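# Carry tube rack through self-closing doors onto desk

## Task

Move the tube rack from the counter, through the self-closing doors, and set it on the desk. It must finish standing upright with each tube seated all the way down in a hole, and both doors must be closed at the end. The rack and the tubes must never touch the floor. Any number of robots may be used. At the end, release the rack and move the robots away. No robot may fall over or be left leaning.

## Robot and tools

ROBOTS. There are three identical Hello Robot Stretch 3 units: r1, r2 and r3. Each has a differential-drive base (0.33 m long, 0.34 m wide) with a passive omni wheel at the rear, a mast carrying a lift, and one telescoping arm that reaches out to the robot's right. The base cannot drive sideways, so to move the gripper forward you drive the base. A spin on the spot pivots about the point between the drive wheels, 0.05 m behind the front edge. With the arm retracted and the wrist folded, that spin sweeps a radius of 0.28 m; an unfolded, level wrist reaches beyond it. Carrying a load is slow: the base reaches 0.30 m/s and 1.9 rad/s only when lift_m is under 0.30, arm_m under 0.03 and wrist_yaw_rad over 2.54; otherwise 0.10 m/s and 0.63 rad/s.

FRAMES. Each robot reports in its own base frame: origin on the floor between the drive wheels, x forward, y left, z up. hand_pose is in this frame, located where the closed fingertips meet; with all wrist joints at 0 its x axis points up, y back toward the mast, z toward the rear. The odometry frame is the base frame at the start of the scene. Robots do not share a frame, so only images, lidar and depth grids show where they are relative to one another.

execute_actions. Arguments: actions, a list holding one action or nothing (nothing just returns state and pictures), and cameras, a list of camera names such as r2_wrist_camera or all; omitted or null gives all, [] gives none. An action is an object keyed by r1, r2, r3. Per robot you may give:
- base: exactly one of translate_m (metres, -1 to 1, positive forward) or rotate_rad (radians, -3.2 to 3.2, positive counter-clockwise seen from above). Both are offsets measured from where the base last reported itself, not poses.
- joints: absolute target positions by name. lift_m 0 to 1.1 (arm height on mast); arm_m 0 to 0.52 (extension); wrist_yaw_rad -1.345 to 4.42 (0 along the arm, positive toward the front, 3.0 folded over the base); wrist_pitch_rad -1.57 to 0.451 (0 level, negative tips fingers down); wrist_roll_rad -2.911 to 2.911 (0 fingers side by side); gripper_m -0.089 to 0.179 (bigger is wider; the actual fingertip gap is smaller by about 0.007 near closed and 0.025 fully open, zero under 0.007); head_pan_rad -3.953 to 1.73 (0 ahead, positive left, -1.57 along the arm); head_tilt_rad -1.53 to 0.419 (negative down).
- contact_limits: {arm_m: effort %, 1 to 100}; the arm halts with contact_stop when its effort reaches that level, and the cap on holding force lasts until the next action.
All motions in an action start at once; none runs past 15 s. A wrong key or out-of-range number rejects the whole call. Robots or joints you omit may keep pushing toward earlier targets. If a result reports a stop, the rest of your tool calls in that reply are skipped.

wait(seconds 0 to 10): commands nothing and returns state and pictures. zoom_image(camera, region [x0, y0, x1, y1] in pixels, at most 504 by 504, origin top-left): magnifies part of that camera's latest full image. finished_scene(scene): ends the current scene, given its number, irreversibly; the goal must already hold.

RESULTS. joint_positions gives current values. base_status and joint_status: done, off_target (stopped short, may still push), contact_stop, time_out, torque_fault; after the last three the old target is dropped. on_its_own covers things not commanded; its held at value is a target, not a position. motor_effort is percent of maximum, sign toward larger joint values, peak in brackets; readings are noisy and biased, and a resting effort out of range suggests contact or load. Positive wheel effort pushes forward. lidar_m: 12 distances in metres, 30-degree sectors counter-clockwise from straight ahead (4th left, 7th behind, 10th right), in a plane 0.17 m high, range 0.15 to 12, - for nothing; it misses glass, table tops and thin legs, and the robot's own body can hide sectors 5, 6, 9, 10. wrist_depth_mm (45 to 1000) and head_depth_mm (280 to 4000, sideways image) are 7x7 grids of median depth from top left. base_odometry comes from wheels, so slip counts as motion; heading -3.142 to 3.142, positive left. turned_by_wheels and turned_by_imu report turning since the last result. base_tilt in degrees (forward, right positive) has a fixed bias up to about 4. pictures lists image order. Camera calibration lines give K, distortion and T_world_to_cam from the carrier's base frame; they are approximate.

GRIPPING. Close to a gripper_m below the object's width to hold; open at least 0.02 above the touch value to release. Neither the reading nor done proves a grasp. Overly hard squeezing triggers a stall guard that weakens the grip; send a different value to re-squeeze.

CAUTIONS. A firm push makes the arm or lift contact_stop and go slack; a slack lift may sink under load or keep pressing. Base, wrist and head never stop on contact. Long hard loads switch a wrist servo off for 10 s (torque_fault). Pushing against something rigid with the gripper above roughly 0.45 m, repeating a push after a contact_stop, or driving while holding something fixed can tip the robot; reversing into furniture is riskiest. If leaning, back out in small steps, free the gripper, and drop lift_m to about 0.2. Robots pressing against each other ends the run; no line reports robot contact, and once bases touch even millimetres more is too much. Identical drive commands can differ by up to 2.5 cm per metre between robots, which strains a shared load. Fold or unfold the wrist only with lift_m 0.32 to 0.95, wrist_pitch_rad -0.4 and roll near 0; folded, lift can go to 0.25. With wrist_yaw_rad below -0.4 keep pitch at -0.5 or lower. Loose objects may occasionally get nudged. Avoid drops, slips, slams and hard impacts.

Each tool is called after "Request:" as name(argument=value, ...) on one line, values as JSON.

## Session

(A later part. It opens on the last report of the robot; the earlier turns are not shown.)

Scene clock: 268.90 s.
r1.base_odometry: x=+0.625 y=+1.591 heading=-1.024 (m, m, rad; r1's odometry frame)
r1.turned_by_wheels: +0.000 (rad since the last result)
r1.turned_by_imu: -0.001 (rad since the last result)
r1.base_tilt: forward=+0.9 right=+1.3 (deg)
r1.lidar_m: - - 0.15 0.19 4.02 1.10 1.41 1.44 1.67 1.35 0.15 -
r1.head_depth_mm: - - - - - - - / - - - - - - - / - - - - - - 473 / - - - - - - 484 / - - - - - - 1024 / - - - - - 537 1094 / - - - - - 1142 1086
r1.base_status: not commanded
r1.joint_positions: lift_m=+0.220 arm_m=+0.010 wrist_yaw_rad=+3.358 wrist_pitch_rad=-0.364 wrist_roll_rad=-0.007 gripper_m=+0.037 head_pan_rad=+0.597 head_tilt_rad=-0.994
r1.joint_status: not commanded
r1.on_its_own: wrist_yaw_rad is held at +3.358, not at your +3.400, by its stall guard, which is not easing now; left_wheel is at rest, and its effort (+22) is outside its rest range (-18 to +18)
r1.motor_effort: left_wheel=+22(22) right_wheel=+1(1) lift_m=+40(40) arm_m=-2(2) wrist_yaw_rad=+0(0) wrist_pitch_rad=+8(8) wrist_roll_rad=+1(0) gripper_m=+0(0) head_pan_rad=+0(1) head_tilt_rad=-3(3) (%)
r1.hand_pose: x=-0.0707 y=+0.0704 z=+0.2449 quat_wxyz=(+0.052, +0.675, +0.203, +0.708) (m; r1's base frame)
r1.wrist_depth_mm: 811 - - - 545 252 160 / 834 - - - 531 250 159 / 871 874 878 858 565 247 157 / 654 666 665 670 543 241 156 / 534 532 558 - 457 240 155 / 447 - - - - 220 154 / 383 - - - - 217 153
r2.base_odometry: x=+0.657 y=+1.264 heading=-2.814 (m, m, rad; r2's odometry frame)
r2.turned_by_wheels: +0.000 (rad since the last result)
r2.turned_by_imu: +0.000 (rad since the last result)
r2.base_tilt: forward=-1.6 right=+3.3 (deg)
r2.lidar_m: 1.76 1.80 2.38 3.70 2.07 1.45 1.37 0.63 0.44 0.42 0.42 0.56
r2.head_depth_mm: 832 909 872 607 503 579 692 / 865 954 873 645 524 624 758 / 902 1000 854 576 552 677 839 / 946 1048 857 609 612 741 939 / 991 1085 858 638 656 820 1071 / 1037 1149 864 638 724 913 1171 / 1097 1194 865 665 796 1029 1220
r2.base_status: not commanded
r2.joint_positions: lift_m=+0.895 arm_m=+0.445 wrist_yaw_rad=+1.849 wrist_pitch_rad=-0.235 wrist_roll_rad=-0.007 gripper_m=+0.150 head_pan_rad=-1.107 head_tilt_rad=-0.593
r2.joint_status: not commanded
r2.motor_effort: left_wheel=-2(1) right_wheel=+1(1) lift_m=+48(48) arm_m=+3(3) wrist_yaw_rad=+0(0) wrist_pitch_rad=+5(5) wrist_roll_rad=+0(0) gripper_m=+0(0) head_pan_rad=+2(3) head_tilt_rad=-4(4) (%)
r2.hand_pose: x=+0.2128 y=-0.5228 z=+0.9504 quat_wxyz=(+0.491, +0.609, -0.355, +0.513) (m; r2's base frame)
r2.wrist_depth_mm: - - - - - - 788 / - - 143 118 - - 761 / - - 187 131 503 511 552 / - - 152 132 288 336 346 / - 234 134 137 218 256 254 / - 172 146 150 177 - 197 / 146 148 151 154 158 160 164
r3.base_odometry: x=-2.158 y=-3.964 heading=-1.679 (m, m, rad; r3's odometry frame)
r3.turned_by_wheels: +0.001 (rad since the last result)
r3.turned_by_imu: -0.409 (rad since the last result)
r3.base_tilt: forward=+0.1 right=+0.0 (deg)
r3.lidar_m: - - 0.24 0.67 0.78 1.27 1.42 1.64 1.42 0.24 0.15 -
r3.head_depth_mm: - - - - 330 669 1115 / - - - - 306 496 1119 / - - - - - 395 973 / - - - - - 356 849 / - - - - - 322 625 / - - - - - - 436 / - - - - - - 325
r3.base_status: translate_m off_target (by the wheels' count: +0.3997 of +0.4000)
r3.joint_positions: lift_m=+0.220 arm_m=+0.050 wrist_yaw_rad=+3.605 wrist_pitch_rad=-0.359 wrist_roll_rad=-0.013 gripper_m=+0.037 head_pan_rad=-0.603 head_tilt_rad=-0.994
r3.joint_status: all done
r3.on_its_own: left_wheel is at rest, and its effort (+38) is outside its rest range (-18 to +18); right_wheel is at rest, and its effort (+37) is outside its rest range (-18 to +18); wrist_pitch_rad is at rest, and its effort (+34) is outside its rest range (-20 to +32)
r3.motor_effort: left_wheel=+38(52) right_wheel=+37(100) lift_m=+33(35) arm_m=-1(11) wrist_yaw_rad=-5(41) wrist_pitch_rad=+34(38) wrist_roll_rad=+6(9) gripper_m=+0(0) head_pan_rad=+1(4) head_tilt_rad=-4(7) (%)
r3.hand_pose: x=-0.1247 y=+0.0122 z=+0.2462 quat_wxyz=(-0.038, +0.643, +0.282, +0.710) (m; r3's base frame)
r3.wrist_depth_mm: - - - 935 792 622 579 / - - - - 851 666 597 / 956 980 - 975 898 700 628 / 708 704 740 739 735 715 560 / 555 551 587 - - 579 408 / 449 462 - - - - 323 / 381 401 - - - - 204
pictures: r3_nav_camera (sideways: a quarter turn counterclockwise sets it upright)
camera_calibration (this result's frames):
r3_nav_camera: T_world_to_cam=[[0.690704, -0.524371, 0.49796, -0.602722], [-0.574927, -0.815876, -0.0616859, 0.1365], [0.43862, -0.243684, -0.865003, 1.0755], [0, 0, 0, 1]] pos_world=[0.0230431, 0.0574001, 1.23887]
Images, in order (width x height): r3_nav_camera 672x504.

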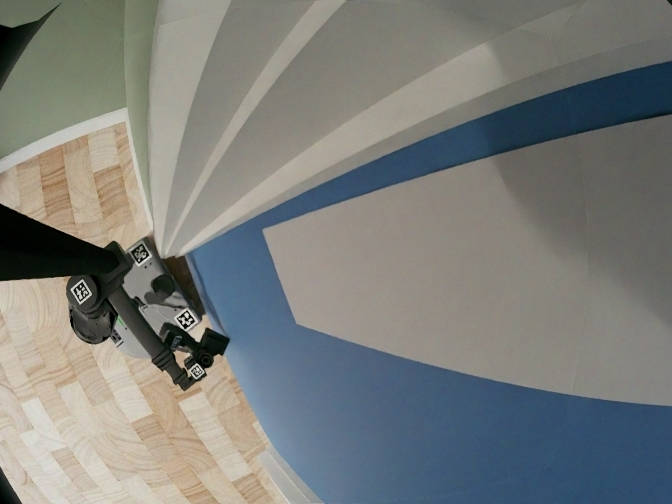

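Request:
execute_actions(actions=[{"r3":{"base":{"translate_m":-0.18},"joints":{"arm_m":0.01,"lift_m":0.28,"wrist_yaw_rad":3.2}}}], cameras=[])

Request:
execute_actions(actions=[{"r3":{"base":{"rotate_rad":1.2},"joints":{"head_pan_rad":-1}}}], cameras=[])

Request:
execute_actions(actions=[{"r3":{"base":{"translate_m":-0.08}}}], cameras=[])

Request:
execute_actions(actions=[{"r3":{"joints":{"arm_m":0.4},"contact_limits":{"arm_m":46}}}], cameras=["r3_nav_camera"])

Request:
execute_actions(actions=[{"r3":{"base":{"rotate_rad":-0.5},"joints":{"arm_m":0.25},"contact_limits":{"arm_m":46}}}], cameras=["r3_nav_camera"])

Request:
execute_actions(actions=[{"r3":{"base":{"translate_m":0.3},"joints":{"arm_m":0.15},"contact_limits":{"arm_m":46}}}], cameras=["r3_nav_camera"])

Scene clock: 272.97 s.
r1.base_odometry: x=+0.625 y=+1.591 heading=-1.024 (m, m, rad; r1's odometry frame)
r1.turned_by_wheels: +0.000 (rad since the last result)
r1.turned_by_imu: -0.001 (rad since the last result)
r1.base_tilt: forward=+1.0 right=+1.3 (deg)
r1.lidar_m: - - 0.15 0.19 4.04 1.10 1.41 1.44 1.68 1.17 0.15 -
r1.head_depth_mm: - - - - - - - / - - - - - - - / - - - - - - 472 / - - - - - - 484 / - - - - - - 1025 / - - - - - 536 1092 / - - - - - 1146 1086
r1.base_status: not commanded
r1.joint_positions: lift_m=+0.220 arm_m=+0.010 wrist_yaw_rad=+3.358 wrist_pitch_rad=-0.364 wrist_roll_rad=-0.007 gripper_m=+0.037 head_pan_rad=+0.597 head_tilt_rad=-0.994
r1.joint_status: not commanded
r1.on_its_own: wrist_yaw_rad is held at +3.358, not at your +3.400, by its stall guard, which is not easing now; left_wheel is at rest, and its effort (+22) is outside its rest range (-18 to +18)
r1.motor_effort: left_wheel=+22(22) right_wheel=+1(1) lift_m=+40(40) arm_m=-2(2) wrist_yaw_rad=+0(0) wrist_pitch_rad=+8(8) wrist_roll_rad=+1(1) gripper_m=+0(0) head_pan_rad=+2(2) head_tilt_rad=-3(4) (%)
r1.hand_pose: x=-0.0707 y=+0.0704 z=+0.2449 quat_wxyz=(+0.052, +0.675, +0.203, +0.708) (m; r1's base frame)
r1.wrist_depth_mm: 813 - - - 553 253 160 / 819 - - - 534 249 159 / 844 871 894 849 570 245 157 / 666 660 663 661 556 244 156 / 533 531 550 - 455 239 155 / 442 - - - - 220 153 / 384 - - - - 216 152
r2.base_odometry: x=+0.657 y=+1.264 heading=-2.814 (m, m, rad; r2's odometry frame)
r2.turned_by_wheels: +0.000 (rad since the last result)
r2.turned_by_imu: +0.000 (rad since the last result)
r2.base_tilt: forward=-1.6 right=+3.3 (deg)
r2.lidar_m: 1.76 1.80 2.37 3.69 2.06 1.45 1.37 0.63 0.44 0.42 0.43 0.56
r2.head_depth_mm: 829 911 871 608 503 579 692 / 863 953 875 646 524 624 759 / 904 1000 855 575 553 679 839 / 944 1050 859 608 613 742 939 / 988 1089 860 637 657 819 1079 / 1037 1143 865 639 725 913 1168 / 1096 1195 867 665 797 1031 1217
r2.base_status: not commanded
r2.joint_positions: lift_m=+0.895 arm_m=+0.445 wrist_yaw_rad=+1.849 wrist_pitch_rad=-0.235 wrist_roll_rad=-0.007 gripper_m=+0.150 head_pan_rad=-1.107 head_tilt_rad=-0.593
r2.joint_status: not commanded
r2.motor_effort: left_wheel=-2(1) right_wheel=+1(1) lift_m=+48(48) arm_m=+4(4) wrist_yaw_rad=+0(0) wrist_pitch_rad=+5(5) wrist_roll_rad=+0(0) gripper_m=+0(0) head_pan_rad=+3(3) head_tilt_rad=-3(3) (%)
r2.hand_pose: x=+0.2128 y=-0.5228 z=+0.9504 quat_wxyz=(+0.491, +0.609, -0.355, +0.513) (m; r2's base frame)
r2.wrist_depth_mm: - - - - - - 806 / - - 144 118 - - 770 / - - 185 131 495 532 558 / - - 153 131 285 337 350 / - 233 133 137 217 258 254 / - 172 147 149 176 - 200 / 147 149 151 154 156 159 164
r3.base_odometry: x=-2.139 y=-3.785 heading=-1.679 (m, m, rad; r3's odometry frame)
r3.turned_by_wheels: +0.000 (rad since the last result)
r3.turned_by_imu: +0.001 (rad since the last result)
r3.base_tilt: forward=+0.1 right=+0.0 (deg)
r3.lidar_m: 0.27 0.24 0.43 0.72 0.83 1.10 1.41 1.59 1.37 0.59 0.34 0.29
r3.head_depth_mm: 299 356 450 610 954 1224 1110 / 293 337 420 558 830 1200 1124 / 286 320 395 514 737 1176 1132 / - 306 372 476 661 1083 1104 / - 297 352 444 601 928 1102 / - 291 333 415 549 810 1058 / - - 317 388 504 643 789
r3.base_status: done
r3.joint_positions: lift_m=+0.280 arm_m=+0.010 wrist_yaw_rad=+3.202 wrist_pitch_rad=-0.317 wrist_roll_rad=-0.004 gripper_m=+0.037 head_pan_rad=-0.603 head_tilt_rad=-0.994
r3.joint_status: all done
r3.motor_effort: left_wheel=+0(32) right_wheel=+0(34) lift_m=+38(41) arm_m=-5(12) wrist_yaw_rad=-2(20) wrist_pitch_rad=+11(45) wrist_roll_rad=+2(16) gripper_m=+0(0) head_pan_rad=+2(2) head_tilt_rad=-4(4) (%)
r3.hand_pose: x=-0.0355 y=+0.0802 z=+0.3157 quat_wxyz=(+0.091, +0.693, +0.133, +0.703) (m; r3's base frame)
r3.wrist_depth_mm: 957 864 826 729 684 641 433 / - 924 869 793 729 677 410 / - - 951 823 780 718 397 / 939 919 923 887 828 711 385 / 691 707 699 728 719 633 370 / 558 566 588 567 602 547 358 / 475 497 - - 475 474 346
pictures: none
ARM HIT: r3's arm struck itself hard.
No camera images: the call's "cameras" was empty. Leave "cameras" out to get every camera's image.

Scene clock: 275.03 s.
r1.base_odometry: x=+0.625 y=+1.591 heading=-1.024 (m, m, rad; r1's odometry frame)
r1.turned_by_wheels: +0.000 (rad since the last result)
r1.turned_by_imu: +0.000 (rad since the last result)
r1.base_tilt: forward=+1.0 right=+1.3 (deg)
r1.lidar_m: - - 0.15 0.19 4.04 1.10 1.41 1.44 1.68 1.13 0.15 -
r1.head_depth_mm: - - - - - - - / - - - - - - - / - - - - - - 472 / - - - - - - 484 / - - - - - - 1028 / - - - - - 536 1092 / - - - - - 1143 1087
r1.base_status: not commanded
r1.joint_positions: lift_m=+0.220 arm_m=+0.010 wrist_yaw_rad=+3.358 wrist_pitch_rad=-0.364 wrist_roll_rad=-0.007 gripper_m=+0.037 head_pan_rad=+0.597 head_tilt_rad=-0.994
r1.joint_status: not commanded
r1.on_its_own: wrist_yaw_rad is held at +3.358, not at your +3.400, by its stall guard, which is not easing now; left_wheel is at rest, and its effort (+22) is outside its rest range (-18 to +18)
r1.motor_effort: left_wheel=+22(23) right_wheel=+1(1) lift_m=+40(40) arm_m=-2(2) wrist_yaw_rad=+0(1) wrist_pitch_rad=+8(8) wrist_roll_rad=+1(0) gripper_m=+0(0) head_pan_rad=+1(1) head_tilt_rad=-3(4) (%)
r1.hand_pose: x=-0.0707 y=+0.0704 z=+0.2449 quat_wxyz=(+0.052, +0.675, +0.203, +0.708) (m; r1's base frame)
r1.wrist_depth_mm: 806 - - - 549 253 160 / 833 - - - 537 249 158 / 858 864 875 875 567 248 157 / 654 654 656 667 548 241 156 / 529 531 551 - 456 239 155 / 444 - - - - 219 154 / 381 - - - - 218 153
r2.base_odometry: x=+0.657 y=+1.264 heading=-2.814 (m, m, rad; r2's odometry frame)
r2.turned_by_wheels: +0.000 (rad since the last result)
r2.turned_by_imu: +0.000 (rad since the last result)
r2.base_tilt: forward=-1.6 right=+3.3 (deg)
r2.lidar_m: 1.76 1.80 2.37 3.70 2.07 1.45 1.38 0.63 0.44 0.41 0.43 0.56
r2.head_depth_mm: 830 911 870 608 503 580 692 / 863 953 873 646 523 624 760 / 903 1002 852 575 552 677 840 / 946 1050 858 609 613 742 940 / 987 1085 859 637 656 817 1077 / 1039 1148 865 639 725 912 1167 / 1093 1197 867 667 797 1028 1216
r2.base_status: not commanded
r2.joint_positions: lift_m=+0.895 arm_m=+0.445 wrist_yaw_rad=+1.849 wrist_pitch_rad=-0.235 wrist_roll_rad=-0.007 gripper_m=+0.150 head_pan_rad=-1.107 head_tilt_rad=-0.593
r2.joint_status: not commanded
r2.motor_effort: left_wheel=-1(2) right_wheel=+2(1) lift_m=+48(48) arm_m=+4(3) wrist_yaw_rad=+0(0) wrist_pitch_rad=+5(5) wrist_roll_rad=+0(0) gripper_m=+1(1) head_pan_rad=+3(2) head_tilt_rad=-3(3) (%)
r2.hand_pose: x=+0.2128 y=-0.5228 z=+0.9504 quat_wxyz=(+0.491, +0.609, -0.355, +0.513) (m; r2's base frame)
r2.wrist_depth_mm: - - - - - - 792 / - - 143 118 - - 767 / - - 187 131 501 518 561 / - - 153 132 286 336 351 / - 234 133 137 217 259 253 / - 172 147 150 177 - 199 / 147 148 151 154 156 159 164
r3.base_odometry: x=-2.139 y=-3.785 heading=-0.479 (m, m, rad; r3's odometry frame)
r3.turned_by_wheels: +1.200 (rad since the last result)
r3.turned_by_imu: +1.183 (rad since the last result)
r3.base_tilt: forward=+0.1 right=+0.1 (deg)
r3.lidar_m: 0.58 0.72 0.92 1.10 2.21 1.48 1.37 0.47 0.32 0.29 0.24 0.25
r3.head_depth_mm: - 287 321 392 501 694 1070 / - 294 340 421 550 791 1106 / - 302 362 454 609 902 - / - 292 344 441 600 972 1117 / - - 298 360 503 878 1104 / - - 301 389 614 1138 1100 / - - 334 459 727 1173 1101
r3.base_status: done
r3.joint_positions: lift_m=+0.280 arm_m=+0.010 wrist_yaw_rad=+3.202 wrist_pitch_rad=-0.317 wrist_roll_rad=-0.004 gripper_m=+0.037 head_pan_rad=-0.993 head_tilt_rad=-0.994
r3.joint_status: all done
r3.motor_effort: left_wheel=-2(6) right_wheel=+2(15) lift_m=+38(38) arm_m=-5(6) wrist_yaw_rad=-2(2) wrist_pitch_rad=+11(11) wrist_roll_rad=+2(2) gripper_m=+0(1) head_pan_rad=-3(33) head_tilt_rad=-4(4) (%)
r3.hand_pose: x=-0.0355 y=+0.0802 z=+0.3157 quat_wxyz=(+0.091, +0.693, +0.133, +0.703) (m; r3's base frame)
r3.wrist_depth_mm: - - - - - - 782 / - - - - - - 791 / - - - - - - 794 / 907 902 920 904 928 951 786 / 693 703 694 726 711 722 722 / 568 559 590 562 593 573 582 / 473 486 - - 476 481 478
pictures: none
No camera images: the call's "cameras" was empty. Leave "cameras" out to get every camera's image.

Scene clock: 276.90 s.
r1.base_odometry: x=+0.625 y=+1.591 heading=-1.024 (m, m, rad; r1's odometry frame)
r1.turned_by_wheels: +0.000 (rad since the last result)
r1.turned_by_imu: +0.000 (rad since the last result)
r1.base_tilt: forward=+1.0 right=+1.4 (deg)
r1.lidar_m: - - 0.15 0.19 4.04 1.10 1.41 1.44 1.68 1.13 0.15 -
r1.head_depth_mm: - - - - - - - / - - - - - - - / - - - - - - 472 / - - - - - - 485 / - - - - - - 1025 / - - - - - 536 1095 / - - - - - 1147 1085
r1.base_status: not commanded
r1.joint_positions: lift_m=+0.220 arm_m=+0.010 wrist_yaw_rad=+3.358 wrist_pitch_rad=-0.364 wrist_roll_rad=-0.007 gripper_m=+0.037 head_pan_rad=+0.597 head_tilt_rad=-0.994
r1.joint_status: not commanded
r1.on_its_own: wrist_yaw_rad is held at +3.358, not at your +3.400, by its stall guard, which is not easing now; left_wheel is at rest, and its effort (+21) is outside its rest range (-18 to +18)
r1.motor_effort: left_wheel=+21(22) right_wheel=+1(1) lift_m=+40(40) arm_m=-2(2) wrist_yaw_rad=+1(0) wrist_pitch_rad=+8(8) wrist_roll_rad=+1(1) gripper_m=+1(1) head_pan_rad=+2(2) head_tilt_rad=-4(3) (%)
r1.hand_pose: x=-0.0707 y=+0.0704 z=+0.2449 quat_wxyz=(+0.052, +0.675, +0.203, +0.708) (m; r1's base frame)
r1.wrist_depth_mm: 812 - - - 552 252 160 / 816 - - - 526 247 158 / 854 867 869 881 561 246 157 / 659 655 657 657 551 242 156 / 532 532 553 - 454 240 155 / 444 - - - - 219 153 / 382 - - - - 216 152
r2.base_odometry: x=+0.657 y=+1.264 heading=-2.814 (m, m, rad; r2's odometry frame)
r2.turned_by_wheels: +0.000 (rad since the last result)
r2.turned_by_imu: +0.000 (rad since the last result)
r2.base_tilt: forward=-1.6 right=+3.2 (deg)
r2.lidar_m: 1.76 1.80 2.37 3.70 2.07 1.44 1.37 0.63 0.44 0.42 0.43 0.56
r2.head_depth_mm: 832 910 869 608 503 579 691 / 864 953 873 646 524 625 759 / 904 1000 855 576 554 679 841 / 946 1053 859 608 612 741 937 / 989 1090 857 638 656 818 1074 / 1039 1147 862 639 723 912 1169 / 1094 1194 863 667 796 1029 1219
r2.base_status: not commanded
r2.joint_positions: lift_m=+0.895 arm_m=+0.445 wrist_yaw_rad=+1.849 wrist_pitch_rad=-0.235 wrist_roll_rad=-0.007 gripper_m=+0.150 head_pan_rad=-1.107 head_tilt_rad=-0.593
r2.joint_status: not commanded
r2.motor_effort: left_wheel=-1(1) right_wheel=+1(2) lift_m=+48(48) arm_m=+4(3) wrist_yaw_rad=+0(0) wrist_pitch_rad=+5(5) wrist_roll_rad=+0(0) gripper_m=+1(0) head_pan_rad=+2(2) head_tilt_rad=-3(3) (%)
r2.hand_pose: x=+0.2128 y=-0.5228 z=+0.9504 quat_wxyz=(+0.491, +0.609, -0.355, +0.513) (m; r2's base frame)
r2.wrist_depth_mm: - - - - - - 780 / - - 143 118 - - 752 / - - 186 131 503 532 557 / - - 153 132 285 336 351 / - 235 133 137 216 256 252 / - 173 147 150 177 - 200 / 147 148 150 154 157 159 164
r3.base_odometry: x=-2.210 y=-3.748 heading=-0.479 (m, m, rad; r3's odometry frame)
r3.turned_by_wheels: +0.000 (rad since the last result)
r3.turned_by_imu: +0.001 (rad since the last result)
r3.base_tilt: forward=+0.1 right=+0.0 (deg)
r3.lidar_m: 0.60 0.81 1.02 1.10 2.08 1.39 1.29 0.49 0.32 0.30 0.30 0.30
r3.head_depth_mm: - 292 334 406 519 719 1069 / - 300 354 436 570 818 1120 / - 311 374 470 629 931 - / 291 329 400 513 706 1134 1120 / 298 349 418 528 693 1064 1100 / 293 327 378 456 609 1162 1101 / - 296 338 451 769 1192 1099
r3.base_status: done
r3.joint_positions: lift_m=+0.280 arm_m=+0.010 wrist_yaw_rad=+3.202 wrist_pitch_rad=-0.317 wrist_roll_rad=-0.004 gripper_m=+0.037 head_pan_rad=-0.993 head_tilt_rad=-0.994
r3.joint_status: not commanded
r3.motor_effort: left_wheel=-1(8) right_wheel=+2(8) lift_m=+38(38) arm_m=-5(5) wrist_yaw_rad=-3(2) wrist_pitch_rad=+11(11) wrist_roll_rad=+2(2) gripper_m=+0(0) head_pan_rad=-3(3) head_tilt_rad=-5(4) (%)
r3.hand_pose: x=-0.0355 y=+0.0802 z=+0.3157 quat_wxyz=(+0.091, +0.693, +0.133, +0.703) (m; r3's base frame)
r3.wrist_depth_mm: - - - - - - 879 / - - - - - - 867 / - - - - - - 883 / 893 911 949 955 964 962 865 / 687 694 725 735 699 713 719 / 565 566 580 572 605 583 573 / 469 483 - - 475 479 487
pictures: none
No camera images: the call's "cameras" was empty. Leave "cameras" out to get every camera's image.

Scene clock: 280.97 s.
r1.base_odometry: x=+0.625 y=+1.591 heading=-1.024 (m, m, rad; r1's odometry frame)
r1.turned_by_wheels: +0.000 (rad since the last result)
r1.turned_by_imu: -0.001 (rad since the last result)
r1.base_tilt: forward=+0.9 right=+1.3 (deg)
r1.lidar_m: - - 0.15 0.19 4.04 1.10 1.41 1.44 1.71 1.13 0.15 -
r1.head_depth_mm: - - - - - - - / - - - - - - - / - - - - - - 471 / - - - - - - 485 / - - - - - - 1025 / - - - - - 537 1093 / - - - - - 1145 1088
r1.base_status: not commanded
r1.joint_positions: lift_m=+0.220 arm_m=+0.010 wrist_yaw_rad=+3.358 wrist_pitch_rad=-0.364 wrist_roll_rad=-0.007 gripper_m=+0.037 head_pan_rad=+0.597 head_tilt_rad=-0.994
r1.joint_status: not commanded
r1.on_its_own: wrist_yaw_rad is held at +3.358, not at your +3.400, by its stall guard, which is not easing now; left_wheel is at rest, and its effort (+22) is outside its rest range (-18 to +18)
r1.motor_effort: left_wheel=+22(22) right_wheel=+1(1) lift_m=+40(40) arm_m=-2(2) wrist_yaw_rad=+0(0) wrist_pitch_rad=+8(8) wrist_roll_rad=+1(1) gripper_m=+0(0) head_pan_rad=+1(2) head_tilt_rad=-3(3) (%)
r1.hand_pose: x=-0.0707 y=+0.0704 z=+0.2449 quat_wxyz=(+0.052, +0.675, +0.203, +0.708) (m; r1's base frame)
r1.wrist_depth_mm: 823 - - - 545 251 160 / 845 - - - 534 249 159 / 852 884 867 859 562 246 157 / 660 666 657 663 553 242 156 / 533 531 558 - 457 240 154 / 444 - - - - 220 153 / 386 - - - - 216 153
r2.base_odometry: x=+0.657 y=+1.264 heading=-2.814 (m, m, rad; r2's odometry frame)
r2.turned_by_wheels: +0.000 (rad since the last result)
r2.turned_by_imu: +0.000 (rad since the last result)
r2.base_tilt: forward=-1.6 right=+3.3 (deg)
r2.lidar_m: 1.76 1.80 2.36 3.69 1.91 1.45 1.37 0.63 0.44 0.42 0.43 0.56
r2.head_depth_mm: 830 909 871 608 503 580 690 / 864 955 872 644 524 624 760 / 902 1001 854 575 552 678 841 / 944 1049 856 608 612 741 939 / 990 1089 862 638 657 818 1077 / 1040 1148 864 639 724 912 1169 / 1091 1196 866 666 795 1030 1219
r2.base_status: not commanded
r2.joint_positions: lift_m=+0.895 arm_m=+0.445 wrist_yaw_rad=+1.849 wrist_pitch_rad=-0.235 wrist_roll_rad=-0.007 gripper_m=+0.150 head_pan_rad=-1.107 head_tilt_rad=-0.593
r2.joint_status: not commanded
r2.motor_effort: left_wheel=-2(1) right_wheel=+1(2) lift_m=+48(48) arm_m=+4(3) wrist_yaw_rad=+0(0) wrist_pitch_rad=+5(5) wrist_roll_rad=+0(0) gripper_m=+0(1) head_pan_rad=+3(3) head_tilt_rad=-3(3) (%)
r2.hand_pose: x=+0.2128 y=-0.5228 z=+0.9504 quat_wxyz=(+0.491, +0.609, -0.355, +0.513) (m; r2's base frame)
r2.wrist_depth_mm: - - - - - - 801 / - - 143 118 - - 775 / - - 186 131 493 524 565 / - - 153 132 285 338 346 / - 233 133 137 218 260 254 / - 171 147 148 176 - 198 / 147 148 151 154 156 160 164
r3.base_odometry: x=-2.210 y=-3.748 heading=-0.480 (m, m, rad; r3's odometry frame)
r3.turned_by_wheels: +0.000 (rad since the last result)
r3.turned_by_imu: -0.003 (rad since the last result)
r3.base_tilt: forward=+0.1 right=+0.1 (deg)
r3.lidar_m: 0.60 0.81 1.02 1.10 2.10 1.40 1.29 0.64 0.57 0.58 0.33 0.30
r3.head_depth_mm: 611 683 780 905 1065 1224 1095 / 2479 2007 903 1044 1280 1228 1119 / 2473 2039 1743 1524 1352 1218 1134 / 2477 2037 1746 1517 1357 1217 1120 / 2389 1950 485 566 713 1070 1104 / 294 329 380 460 611 1164 1101 / - 296 340 450 762 1194 1099
r3.base_status: not commanded
r3.joint_positions: lift_m=+0.280 arm_m=+0.398 wrist_yaw_rad=+3.203 wrist_pitch_rad=-0.317 wrist_roll_rad=-0.003 gripper_m=+0.037 head_pan_rad=-0.993 head_tilt_rad=-0.994
r3.joint_status: all done
r3.on_its_own: arm_m is at rest, and its effort (+19) is outside its rest range (-14 to +14)
r3.motor_effort: left_wheel=-6(13) right_wheel=+8(19) lift_m=+37(38) arm_m=+19(29) wrist_yaw_rad=-3(86) wrist_pitch_rad=+11(12) wrist_roll_rad=+2(2) gripper_m=+0(0) head_pan_rad=-4(2) head_tilt_rad=-4(4) (%)
r3.contact_limits: arm_m 46 (drawing in: default 22, maximum 36; extending or still: default 28, maximum 46)
r3.hand_pose: x=-0.0357 y=-0.3075 z=+0.3157 quat_wxyz=(+0.090, +0.693, +0.133, +0.703) (m; r3's base frame)
r3.wrist_depth_mm: - - - - - - 930 / - - - - - - 931 / - - - - - - 937 / 929 916 - - 937 987 884 / 696 705 - - 722 708 654 / 571 564 - - 594 572 315 / 479 476 - - 469 485 313
pictures: r3_nav_camera (sideways: a quarter turn counterclockwise sets it upright)
camera_calibration (this result's frames):
r3_nav_camera: T_world_to_cam=[[0.439281, -0.747706, 0.497963, -0.601193], [-0.842082, -0.53581, -0.061686, 0.13813], [0.312937, -0.392229, -0.865001, 1.07627], [0, 0, 0, 1]] pos_world=[0.043606, 0.0466383, 1.23887]
Images, in order (width x height): r3_nav_camera 672x504.

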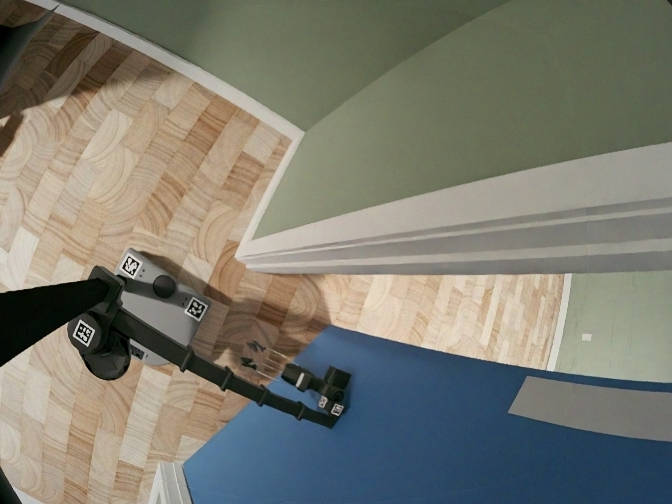

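Scene clock: 284.00 s.
r1.base_odometry: x=+0.625 y=+1.591 heading=-1.024 (m, m, rad; r1's odometry frame)
r1.turned_by_wheels: +0.000 (rad since the last result)
r1.turned_by_imu: -0.001 (rad since the last result)
r1.base_tilt: forward=+1.1 right=+1.3 (deg)
r1.lidar_m: - - 0.15 0.19 4.02 1.10 1.41 1.44 1.71 1.11 0.15 -
r1.head_depth_mm: - - - - - - - / - - - - - - - / - - - - - - 472 / - - - - - - 483 / - - - - - - 1022 / - - - - - 536 1093 / - - - - - 1145 1084
r1.base_status: not commanded
r1.joint_positions: lift_m=+0.220 arm_m=+0.010 wrist_yaw_rad=+3.358 wrist_pitch_rad=-0.364 wrist_roll_rad=-0.007 gripper_m=+0.037 head_pan_rad=+0.597 head_tilt_rad=-0.994
r1.joint_status: not commanded
r1.on_its_own: wrist_yaw_rad is held at +3.358, not at your +3.400, by its stall guard, which is not easing now; left_wheel is at rest, and its effort (+24) is outside its rest range (-18 to +18)
r1.motor_effort: left_wheel=+24(23) right_wheel=+1(1) lift_m=+40(40) arm_m=-2(2) wrist_yaw_rad=+1(0) wrist_pitch_rad=+8(8) wrist_roll_rad=+0(1) gripper_m=+0(0) head_pan_rad=+2(3) head_tilt_rad=-3(4) (%)
r1.hand_pose: x=-0.0707 y=+0.0704 z=+0.2449 quat_wxyz=(+0.052, +0.675, +0.203, +0.708) (m; r1's base frame)
r1.wrist_depth_mm: 813 - - - 553 252 161 / 844 - - - 532 248 158 / 855 864 869 872 563 244 157 / 658 659 653 652 552 243 156 / 532 528 552 - 452 238 155 / 444 - - - - 219 153 / 383 - - - - 216 152
r2.base_odometry: x=+0.657 y=+1.264 heading=-2.814 (m, m, rad; r2's odometry frame)
r2.turned_by_wheels: +0.000 (rad since the last result)
r2.turned_by_imu: +0.000 (rad since the last result)
r2.base_tilt: forward=-1.6 right=+3.3 (deg)
r2.lidar_m: 1.76 1.80 2.37 3.69 1.99 1.45 1.37 0.63 0.44 0.42 0.43 0.56
r2.head_depth_mm: 830 913 870 608 503 578 692 / 864 955 873 645 524 625 760 / 900 999 853 576 552 678 839 / 943 1052 856 608 612 740 935 / 992 1087 861 637 657 819 1078 / 1040 1146 863 639 723 915 1167 / 1095 1195 866 666 797 1031 1220
r2.base_status: not commanded
r2.joint_positions: lift_m=+0.895 arm_m=+0.445 wrist_yaw_rad=+1.849 wrist_pitch_rad=-0.235 wrist_roll_rad=-0.007 gripper_m=+0.150 head_pan_rad=-1.107 head_tilt_rad=-0.593
r2.joint_status: not commanded
r2.motor_effort: left_wheel=-2(1) right_wheel=+1(1) lift_m=+48(48) arm_m=+3(3) wrist_yaw_rad=+0(0) wrist_pitch_rad=+5(5) wrist_roll_rad=+0(0) gripper_m=+0(0) head_pan_rad=+3(3) head_tilt_rad=-4(4) (%)
r2.hand_pose: x=+0.2128 y=-0.5228 z=+0.9504 quat_wxyz=(+0.491, +0.609, -0.355, +0.513) (m; r2's base frame)
r2.wrist_depth_mm: - - - - - - 799 / - - 143 118 - - 788 / - - 187 130 500 526 559 / - - 153 132 286 335 350 / - 233 133 137 218 259 253 / - 172 147 149 175 - 198 / 146 148 152 154 156 160 165
r3.base_odometry: x=-2.210 y=-3.748 heading=-0.980 (m, m, rad; r3's odometry frame)
r3.turned_by_wheels: -0.501 (rad since the last result)
r3.turned_by_imu: -0.493 (rad since the last result)
r3.base_tilt: forward=+0.1 right=+0.0 (deg)
r3.lidar_m: 0.30 0.64 0.81 1.04 2.09 2.03 1.38 1.29 0.55 0.43 0.42 0.33
r3.head_depth_mm: 357 420 506 636 827 1198 1090 / 362 425 514 649 837 1168 1113 / 365 430 522 662 907 1200 1137 / 370 435 529 676 933 1208 1117 / 374 442 539 688 956 1221 1104 / 378 447 548 704 993 1182 1088 / 381 451 557 778 1333 734 1074
r3.base_status: done
r3.joint_positions: lift_m=+0.280 arm_m=+0.249 wrist_yaw_rad=+3.239 wrist_pitch_rad=-0.317 wrist_roll_rad=-0.003 gripper_m=+0.037 head_pan_rad=-0.994 head_tilt_rad=-0.994
r3.joint_status: all done
r3.on_its_own: right_wheel is at rest, and its effort (+27) is outside its rest range (-18 to +18); wrist_yaw_rad is at rest, and its effort (-42) is outside its rest range (-12 to +12)
r3.motor_effort: left_wheel=-5(18) right_wheel=+27(50) lift_m=+37(37) arm_m=+10(19) wrist_yaw_rad=-42(41) wrist_pitch_rad=+11(11) wrist_roll_rad=+2(1) gripper_m=+1(0) head_pan_rad=-3(3) head_tilt_rad=-4(4) (%)
r3.contact_limits: arm_m 36 (drawing in: default 22, maximum 36; extending or still: default 28, maximum 46)
r3.hand_pose: x=-0.0443 y=-0.1590 z=+0.3157 quat_wxyz=(+0.078, +0.691, +0.146, +0.704) (m; r3's base frame)
r3.wrist_depth_mm: - - - - - 929 758 / - - - - - 974 791 / - - - - - - 806 / 918 919 953 990 950 943 843 / 706 702 - - 731 712 723 / 566 583 - - 594 582 583 / 475 - - - - 484 484
pictures: r3_nav_camera (sideways: a quarter turn counterclockwise sets it upright)
camera_calibration (this result's frames):
r3_nav_camera: T_world_to_cam=[[0.439262, -0.747718, 0.497964, -0.601194], [-0.842096, -0.535788, -0.061686, 0.13813], [0.312926, -0.392237, -0.865001, 1.07627], [0, 0, 0, 1]] pos_world=[0.0436073, 0.0466373, 1.23887]
Images, in order (width x height): r3_nav_camera 672x504.

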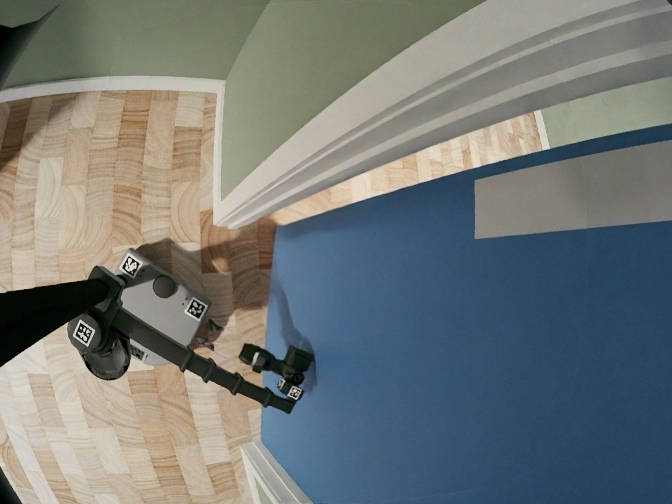

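Scene clock: 288.03 s.
r1.base_odometry: x=+0.625 y=+1.591 heading=-1.024 (m, m, rad; r1's odometry frame)
r1.turned_by_wheels: +0.000 (rad since the last result)
r1.turned_by_imu: -0.001 (rad since the last result)
r1.base_tilt: forward=+1.0 right=+1.3 (deg)
r1.lidar_m: - - 0.15 0.19 4.04 1.10 1.41 1.44 1.70 1.29 0.15 -
r1.head_depth_mm: - - - - - - - / - - - - - - - / - - - - - - 472 / - - - - - - 484 / - - - - - - 1023 / - - - - - 536 1090 / - - - - - 1141 1086
r1.base_status: not commanded
r1.joint_positions: lift_m=+0.220 arm_m=+0.010 wrist_yaw_rad=+3.358 wrist_pitch_rad=-0.364 wrist_roll_rad=-0.007 gripper_m=+0.037 head_pan_rad=+0.597 head_tilt_rad=-0.994
r1.joint_status: not commanded
r1.on_its_own: wrist_yaw_rad is held at +3.358, not at your +3.400, by its stall guard, which is not easing now; left_wheel is at rest, and its effort (+22) is outside its rest range (-18 to +18)
r1.motor_effort: left_wheel=+22(23) right_wheel=+1(1) lift_m=+40(40) arm_m=-2(2) wrist_yaw_rad=+0(1) wrist_pitch_rad=+8(8) wrist_roll_rad=+1(1) gripper_m=+0(0) head_pan_rad=+1(1) head_tilt_rad=-3(3) (%)
r1.hand_pose: x=-0.0707 y=+0.0704 z=+0.2449 quat_wxyz=(+0.052, +0.675, +0.203, +0.708) (m; r1's base frame)
r1.wrist_depth_mm: 828 - - - 550 252 160 / 820 - - - 536 249 159 / 853 876 857 851 565 245 158 / 661 658 670 664 548 243 156 / 537 528 546 - 456 239 155 / 448 - - - - 220 154 / 382 - - - - 217 153
r2.base_odometry: x=+0.657 y=+1.264 heading=-2.814 (m, m, rad; r2's odometry frame)
r2.turned_by_wheels: +0.000 (rad since the last result)
r2.turned_by_imu: +0.000 (rad since the last result)
r2.base_tilt: forward=-1.6 right=+3.3 (deg)
r2.lidar_m: 1.76 1.80 2.37 3.71 2.01 1.45 1.37 0.63 0.44 0.42 0.43 0.56
r2.head_depth_mm: 832 911 870 608 503 578 691 / 864 954 872 645 524 625 758 / 904 999 851 575 552 679 841 / 944 1050 856 608 613 742 939 / 986 1088 860 638 657 817 1073 / 1035 1148 862 639 725 913 1167 / 1094 1195 865 665 798 1032 1224
r2.base_status: not commanded
r2.joint_positions: lift_m=+0.895 arm_m=+0.445 wrist_yaw_rad=+1.849 wrist_pitch_rad=-0.235 wrist_roll_rad=-0.007 gripper_m=+0.150 head_pan_rad=-1.107 head_tilt_rad=-0.593
r2.joint_status: not commanded
r2.motor_effort: left_wheel=-1(2) right_wheel=+1(1) lift_m=+48(48) arm_m=+3(3) wrist_yaw_rad=+0(0) wrist_pitch_rad=+5(5) wrist_roll_rad=+0(0) gripper_m=+0(0) head_pan_rad=+3(3) head_tilt_rad=-3(3) (%)
r2.hand_pose: x=+0.2128 y=-0.5228 z=+0.9504 quat_wxyz=(+0.491, +0.609, -0.355, +0.513) (m; r2's base frame)
r2.wrist_depth_mm: - - - - - - 789 / - - 143 118 - - 773 / - - 187 131 498 524 562 / - - 154 132 287 335 345 / - 234 134 137 216 258 251 / - 172 147 149 175 - 199 / 146 148 151 154 157 158 165
r3.base_odometry: x=-2.043 y=-3.997 heading=-0.981 (m, m, rad; r3's odometry frame)
r3.turned_by_wheels: -0.001 (rad since the last result)
r3.turned_by_imu: -0.399 (rad since the last result)
r3.base_tilt: forward=+0.1 right=+0.0 (deg)
r3.lidar_m: - 0.15 0.30 0.65 0.90 1.24 2.04 1.51 0.65 0.32 0.25 0.25
r3.head_depth_mm: - 303 375 506 785 1220 1094 / - 296 352 466 693 1052 1126 / - 288 331 431 615 1080 1135 / - - 313 400 554 908 1120 / - - 303 372 505 787 1090 / - - 294 349 464 675 363 / - - 287 328 443 1244 -
r3.base_status: done
r3.joint_positions: lift_m=+0.280 arm_m=+0.149 wrist_yaw_rad=+3.332 wrist_pitch_rad=-0.317 wrist_roll_rad=-0.003 gripper_m=+0.037 head_pan_rad=-0.994 head_tilt_rad=-0.994
r3.joint_status: all done
r3.on_its_own: wrist_yaw_rad is held at +3.307, not at your +3.200, by its stall guard, which is still easing; right_wheel is at rest, and its effort (+30) is outside its rest range (-18 to +18)
r3.motor_effort: left_wheel=-3(7) right_wheel=+30(40) lift_m=+36(36) arm_m=+11(11) wrist_yaw_rad=-27(50) wrist_pitch_rad=+11(11) wrist_roll_rad=+1(1) gripper_m=+0(0) head_pan_rad=-4(4) head_tilt_rad=-4(4) (%)
r3.contact_limits: arm_m 36 (drawing in: default 22, maximum 36; extending or still: default 28, maximum 46)
r3.hand_pose: x=-0.0660 y=-0.0621 z=+0.3158 quat_wxyz=(+0.045, +0.683, +0.178, +0.707) (m; r3's base frame)
r3.wrist_depth_mm: - - - - 775 660 572 / - - - - 835 705 166 / - - - - 894 741 171 / 907 923 922 927 876 784 177 / 699 700 748 - 735 680 186 / 567 564 - - 579 245 196 / 477 488 - - - 250 202
pictures: r3_nav_camera (sideways: a quarter turn counterclockwise sets it upright)
camera_calibration (this result's frames):
r3_nav_camera: T_world_to_cam=[[0.439246, -0.747727, 0.497963, -0.601193], [-0.842107, -0.53577, -0.061686, 0.13813], [0.312918, -0.392243, -0.865001, 1.07627], [0, 0, 0, 1]] pos_world=[0.0436082, 0.0466365, 1.23887]
Images, in order (width x height): r3_nav_camera 672x504.

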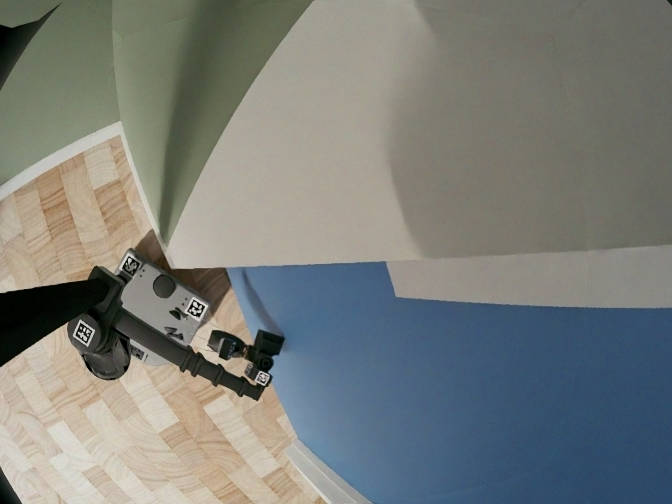

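Request:
execute_actions(actions=[{"r3":{"base":{"rotate_rad":-0.8},"joints":{"arm_m":0.02,"head_pan_rad":0}}}], cameras=["r3_nav_camera"])

Request:
execute_actions(actions=[{"r3":{"base":{"translate_m":0.3}}}], cameras=["r3_nav_camera"])

Scene clock: 292.27 s.
r1.base_odometry: x=+0.625 y=+1.591 heading=-1.024 (m, m, rad; r1's odometry frame)
r1.turned_by_wheels: +0.000 (rad since the last result)
r1.turned_by_imu: -0.001 (rad since the last result)
r1.base_tilt: forward=+1.0 right=+1.4 (deg)
r1.lidar_m: - - 0.15 0.19 4.03 1.10 1.41 1.44 1.68 1.36 0.15 -
r1.head_depth_mm: - - - - - - - / - - - - - - - / - - - - - - 471 / - - - - - - 484 / - - - - - - 1024 / - - - - - 536 1094 / - - - - - 1147 1086
r1.base_status: not commanded
r1.joint_positions: lift_m=+0.220 arm_m=+0.010 wrist_yaw_rad=+3.358 wrist_pitch_rad=-0.364 wrist_roll_rad=-0.007 gripper_m=+0.037 head_pan_rad=+0.597 head_tilt_rad=-0.994
r1.joint_status: not commanded
r1.on_its_own: wrist_yaw_rad is held at +3.358, not at your +3.400, by its stall guard, which is not easing now; left_wheel is at rest, and its effort (+23) is outside its rest range (-18 to +18)
r1.motor_effort: left_wheel=+23(23) right_wheel=+1(1) lift_m=+40(40) arm_m=-2(2) wrist_yaw_rad=+0(0) wrist_pitch_rad=+8(8) wrist_roll_rad=+0(0) gripper_m=+0(0) head_pan_rad=+2(2) head_tilt_rad=-3(3) (%)
r1.hand_pose: x=-0.0707 y=+0.0704 z=+0.2449 quat_wxyz=(+0.052, +0.675, +0.203, +0.708) (m; r1's base frame)
r1.wrist_depth_mm: 827 - - - 552 252 159 / 854 - - - 533 249 158 / 850 875 865 884 564 246 157 / 658 653 660 672 541 242 156 / 534 538 553 - 456 239 155 / 445 - - - - 219 154 / 383 - - - - 217 152
r2.base_odometry: x=+0.657 y=+1.264 heading=-2.814 (m, m, rad; r2's odometry frame)
r2.turned_by_wheels: +0.000 (rad since the last result)
r2.turned_by_imu: +0.000 (rad since the last result)
r2.base_tilt: forward=-1.6 right=+3.3 (deg)
r2.lidar_m: 1.76 1.80 2.37 3.71 2.06 1.45 1.37 0.63 0.44 0.42 0.43 0.56
r2.head_depth_mm: 830 911 870 608 502 578 692 / 865 953 875 644 524 625 759 / 901 1001 857 574 553 678 838 / 944 1049 858 608 612 741 939 / 987 1088 860 638 657 818 1075 / 1038 1147 863 640 724 912 1168 / 1096 1194 867 666 798 1030 1218
r2.base_status: not commanded
r2.joint_positions: lift_m=+0.895 arm_m=+0.445 wrist_yaw_rad=+1.849 wrist_pitch_rad=-0.235 wrist_roll_rad=-0.007 gripper_m=+0.150 head_pan_rad=-1.107 head_tilt_rad=-0.593
r2.joint_status: not commanded
r2.motor_effort: left_wheel=-1(1) right_wheel=+2(1) lift_m=+47(48) arm_m=+3(3) wrist_yaw_rad=+0(1) wrist_pitch_rad=+5(5) wrist_roll_rad=+0(0) gripper_m=+0(0) head_pan_rad=+2(3) head_tilt_rad=-3(3) (%)
r2.hand_pose: x=+0.2128 y=-0.5228 z=+0.9504 quat_wxyz=(+0.491, +0.609, -0.355, +0.513) (m; r2's base frame)
r2.wrist_depth_mm: - - - - - - 780 / - - 143 118 - - 750 / - - 186 130 494 529 565 / - - 154 132 286 336 349 / - 235 133 137 216 259 251 / - 172 147 149 175 - 199 / 147 148 151 154 158 159 164
r3.base_odometry: x=-2.043 y=-3.997 heading=-1.780 (m, m, rad; r3's odometry frame)
r3.turned_by_wheels: -0.799 (rad since the last result)
r3.turned_by_imu: -0.679 (rad since the last result)
r3.base_tilt: forward=+0.1 right=+0.1 (deg)
r3.lidar_m: 0.17 0.15 0.15 0.22 0.62 0.78 1.22 2.31 1.60 0.89 0.28 0.18
r3.head_depth_mm: - - - - 349 634 1111 / - - - - 336 577 1089 / - - - - 326 531 1076 / - - - - 316 490 1072 / - - - - 311 415 558 / - - - - - 301 327 / - - - - - - -
r3.base_status: rotate_rad off_target (by the wheels' count: -0.7991 of -0.8000)
r3.joint_positions: lift_m=+0.280 arm_m=+0.020 wrist_yaw_rad=+3.350 wrist_pitch_rad=-0.316 wrist_roll_rad=-0.003 gripper_m=+0.037 head_pan_rad=-0.006 head_tilt_rad=-0.993
r3.joint_status: all done
r3.on_its_own: wrist_yaw_rad is held at +3.349, not at your +3.200, by its stall guard, which is not easing now; left_wheel is at rest, and its effort (+26) is outside its rest range (-18 to +18)
r3.motor_effort: left_wheel=+26(66) right_wheel=-2(34) lift_m=+33(36) arm_m=-5(10) wrist_yaw_rad=-1(6) wrist_pitch_rad=+10(11) wrist_roll_rad=+1(1) gripper_m=+1(0) head_pan_rad=+3(51) head_tilt_rad=-5(5) (%)
r3.hand_pose: x=-0.0701 y=+0.0657 z=+0.3161 quat_wxyz=(+0.038, +0.682, +0.183, +0.707) (m; r3's base frame)
r3.wrist_depth_mm: 630 631 616 629 541 254 166 / 671 678 669 649 523 251 165 / 722 744 721 706 527 252 149 / 792 756 762 756 505 249 148 / 696 711 734 - 506 247 148 / 564 577 597 - 386 245 147 / 474 493 - - - 220 147
pictures: r3_nav_camera (sideways: a quarter turn counterclockwise sets it upright)
camera_calibration (this result's frames):
r3_nav_camera: T_world_to_cam=[[0.865551, -0.0447674, 0.498817, -0.604905], [-0.0160604, -0.997966, -0.0616964, 0.133105], [0.500564, 0.0453902, -0.864509, 1.07448], [0, 0, 0, 1]] pos_world=[-0.0121336, 0.056983, 1.23885]
Images, in order (width x height): r3_nav_camera 672x504.

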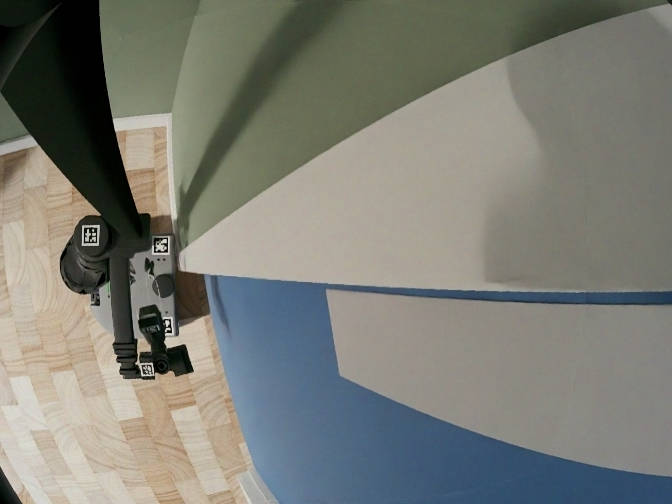

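Scene clock: 295.50 s.
r1.base_odometry: x=+0.625 y=+1.591 heading=-1.024 (m, m, rad; r1's odometry frame)
r1.turned_by_wheels: +0.000 (rad since the last result)
r1.turned_by_imu: -0.001 (rad since the last result)
r1.base_tilt: forward=+0.9 right=+1.4 (deg)
r1.lidar_m: - - 0.15 0.19 4.02 1.10 1.41 1.44 1.68 1.33 0.15 -
r1.head_depth_mm: - - - - - - - / - - - - - - - / - - - - - - 472 / - - - - - - 484 / - - - - - - 1022 / - - - - - 537 1092 / - - - - - 1143 1082
r1.base_status: not commanded
r1.joint_positions: lift_m=+0.220 arm_m=+0.010 wrist_yaw_rad=+3.358 wrist_pitch_rad=-0.364 wrist_roll_rad=-0.007 gripper_m=+0.037 head_pan_rad=+0.597 head_tilt_rad=-0.994
r1.joint_status: not commanded
r1.on_its_own: wrist_yaw_rad is held at +3.358, not at your +3.400, by its stall guard, which is not easing now; left_wheel is at rest, and its effort (+22) is outside its rest range (-18 to +18)
r1.motor_effort: left_wheel=+22(22) right_wheel=+1(1) lift_m=+40(40) arm_m=-1(2) wrist_yaw_rad=+1(0) wrist_pitch_rad=+8(8) wrist_roll_rad=+1(1) gripper_m=+0(0) head_pan_rad=+2(1) head_tilt_rad=-3(3) (%)
r1.hand_pose: x=-0.0707 y=+0.0704 z=+0.2449 quat_wxyz=(+0.052, +0.675, +0.203, +0.708) (m; r1's base frame)
r1.wrist_depth_mm: 836 - - - 551 252 160 / 835 - - - 536 248 158 / 861 883 863 876 559 245 157 / 669 662 659 660 554 242 156 / 532 532 558 - 456 240 155 / 445 - - - - 219 153 / 381 - - - - 216 153
r2.base_odometry: x=+0.657 y=+1.264 heading=-2.814 (m, m, rad; r2's odometry frame)
r2.turned_by_wheels: +0.000 (rad since the last result)
r2.turned_by_imu: +0.000 (rad since the last result)
r2.base_tilt: forward=-1.6 right=+3.3 (deg)
r2.lidar_m: 1.76 1.80 2.37 3.70 2.07 1.45 1.37 0.63 0.44 0.42 0.42 0.56
r2.head_depth_mm: 832 910 869 607 503 580 691 / 866 952 873 646 524 625 759 / 903 998 856 575 552 679 839 / 945 1051 857 608 613 740 939 / 989 1090 860 639 656 819 1077 / 1039 1148 863 639 724 913 1173 / 1097 1195 868 665 797 1028 1220
r2.base_status: not commanded
r2.joint_positions: lift_m=+0.895 arm_m=+0.445 wrist_yaw_rad=+1.849 wrist_pitch_rad=-0.235 wrist_roll_rad=-0.007 gripper_m=+0.150 head_pan_rad=-1.107 head_tilt_rad=-0.593
r2.joint_status: not commanded
r2.motor_effort: left_wheel=-1(1) right_wheel=+1(1) lift_m=+48(48) arm_m=+4(4) wrist_yaw_rad=+0(0) wrist_pitch_rad=+5(5) wrist_roll_rad=+0(0) gripper_m=+1(1) head_pan_rad=+3(3) head_tilt_rad=-3(4) (%)
r2.hand_pose: x=+0.2128 y=-0.5228 z=+0.9504 quat_wxyz=(+0.491, +0.609, -0.355, +0.513) (m; r2's base frame)
r2.wrist_depth_mm: - - - - - - 801 / - - 143 118 - - 780 / - - 186 131 493 531 557 / - - 153 132 288 335 348 / - 234 133 136 216 258 254 / - 172 147 149 174 - 198 / 146 150 150 154 157 160 165
r3.base_odometry: x=-2.105 y=-4.290 heading=-1.780 (m, m, rad; r3's odometry frame)
r3.turned_by_wheels: +0.000 (rad since the last result)
r3.turned_by_imu: +0.471 (rad since the last result)
r3.base_tilt: forward=+0.1 right=+0.0 (deg)
r3.lidar_m: - - 0.18 0.64 0.78 1.26 2.34 1.61 0.87 0.22 0.15 -
r3.head_depth_mm: - - - - - - 421 / - - - - - 305 497 / - - - - - 331 635 / - - - - - 343 756 / - - - - - - 379 / - - - - - - - / - - - - - - -
r3.base_status: translate_m off_target (by the wheels' count: +0.2998 of +0.3000)
r3.joint_positions: lift_m=+0.280 arm_m=+0.020 wrist_yaw_rad=+3.348 wrist_pitch_rad=-0.316 wrist_roll_rad=-0.002 gripper_m=+0.037 head_pan_rad=-0.004 head_tilt_rad=-0.994
r3.joint_status: not commanded
r3.on_its_own: wrist_yaw_rad is held at +3.349, not at your +3.200, by its stall guard, which is not easing now; left_wheel is at rest, and its effort (+25) is outside its rest range (-18 to +18); right_wheel is at rest, and its effort (+27) is outside its rest range (-18 to +18)
r3.motor_effort: left_wheel=+25(52) right_wheel=+27(100) lift_m=+33(34) arm_m=+1(5) wrist_yaw_rad=+1(8) wrist_pitch_rad=+10(11) wrist_roll_rad=+1(1) gripper_m=+0(0) head_pan_rad=+3(3) head_tilt_rad=-4(5) (%)
r3.hand_pose: x=-0.0696 y=+0.0664 z=+0.3161 quat_wxyz=(+0.039, +0.682, +0.183, +0.707) (m; r3's base frame)
r3.wrist_depth_mm: - - 872 780 660 567 276 / - - 951 839 704 615 238 / - - 999 935 736 643 209 / 936 929 942 845 799 665 149 / 700 708 726 - 711 517 134 / 573 571 590 - 592 395 126 / 475 485 - - - 311 131
pictures: r3_nav_camera (sideways: a quarter turn counterclockwise sets it upright)
camera_calibration (this result's frames):
r3_nav_camera: T_world_to_cam=[[0.866144, -0.04343, 0.497904, -0.60372], [-0.0145811, -0.997989, -0.0616853, 0.133081], [0.499582, 0.0461683, -0.865036, 1.07517], [0, 0, 0, 1]] pos_world=[-0.0122882, 0.0569549, 1.23887]
Images, in order (width x height): r3_nav_camera 672x504.

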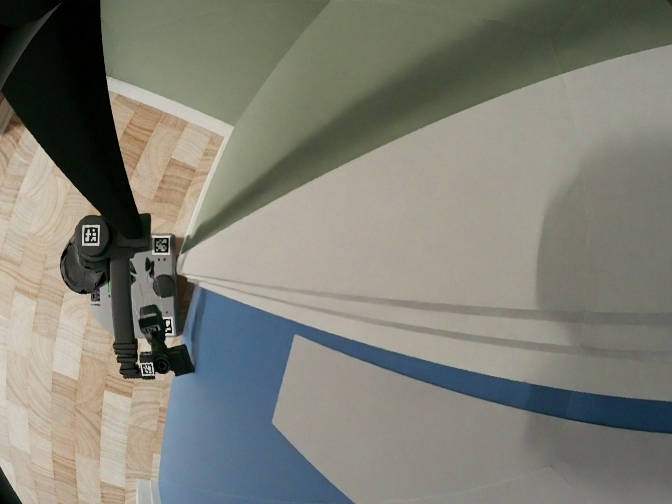

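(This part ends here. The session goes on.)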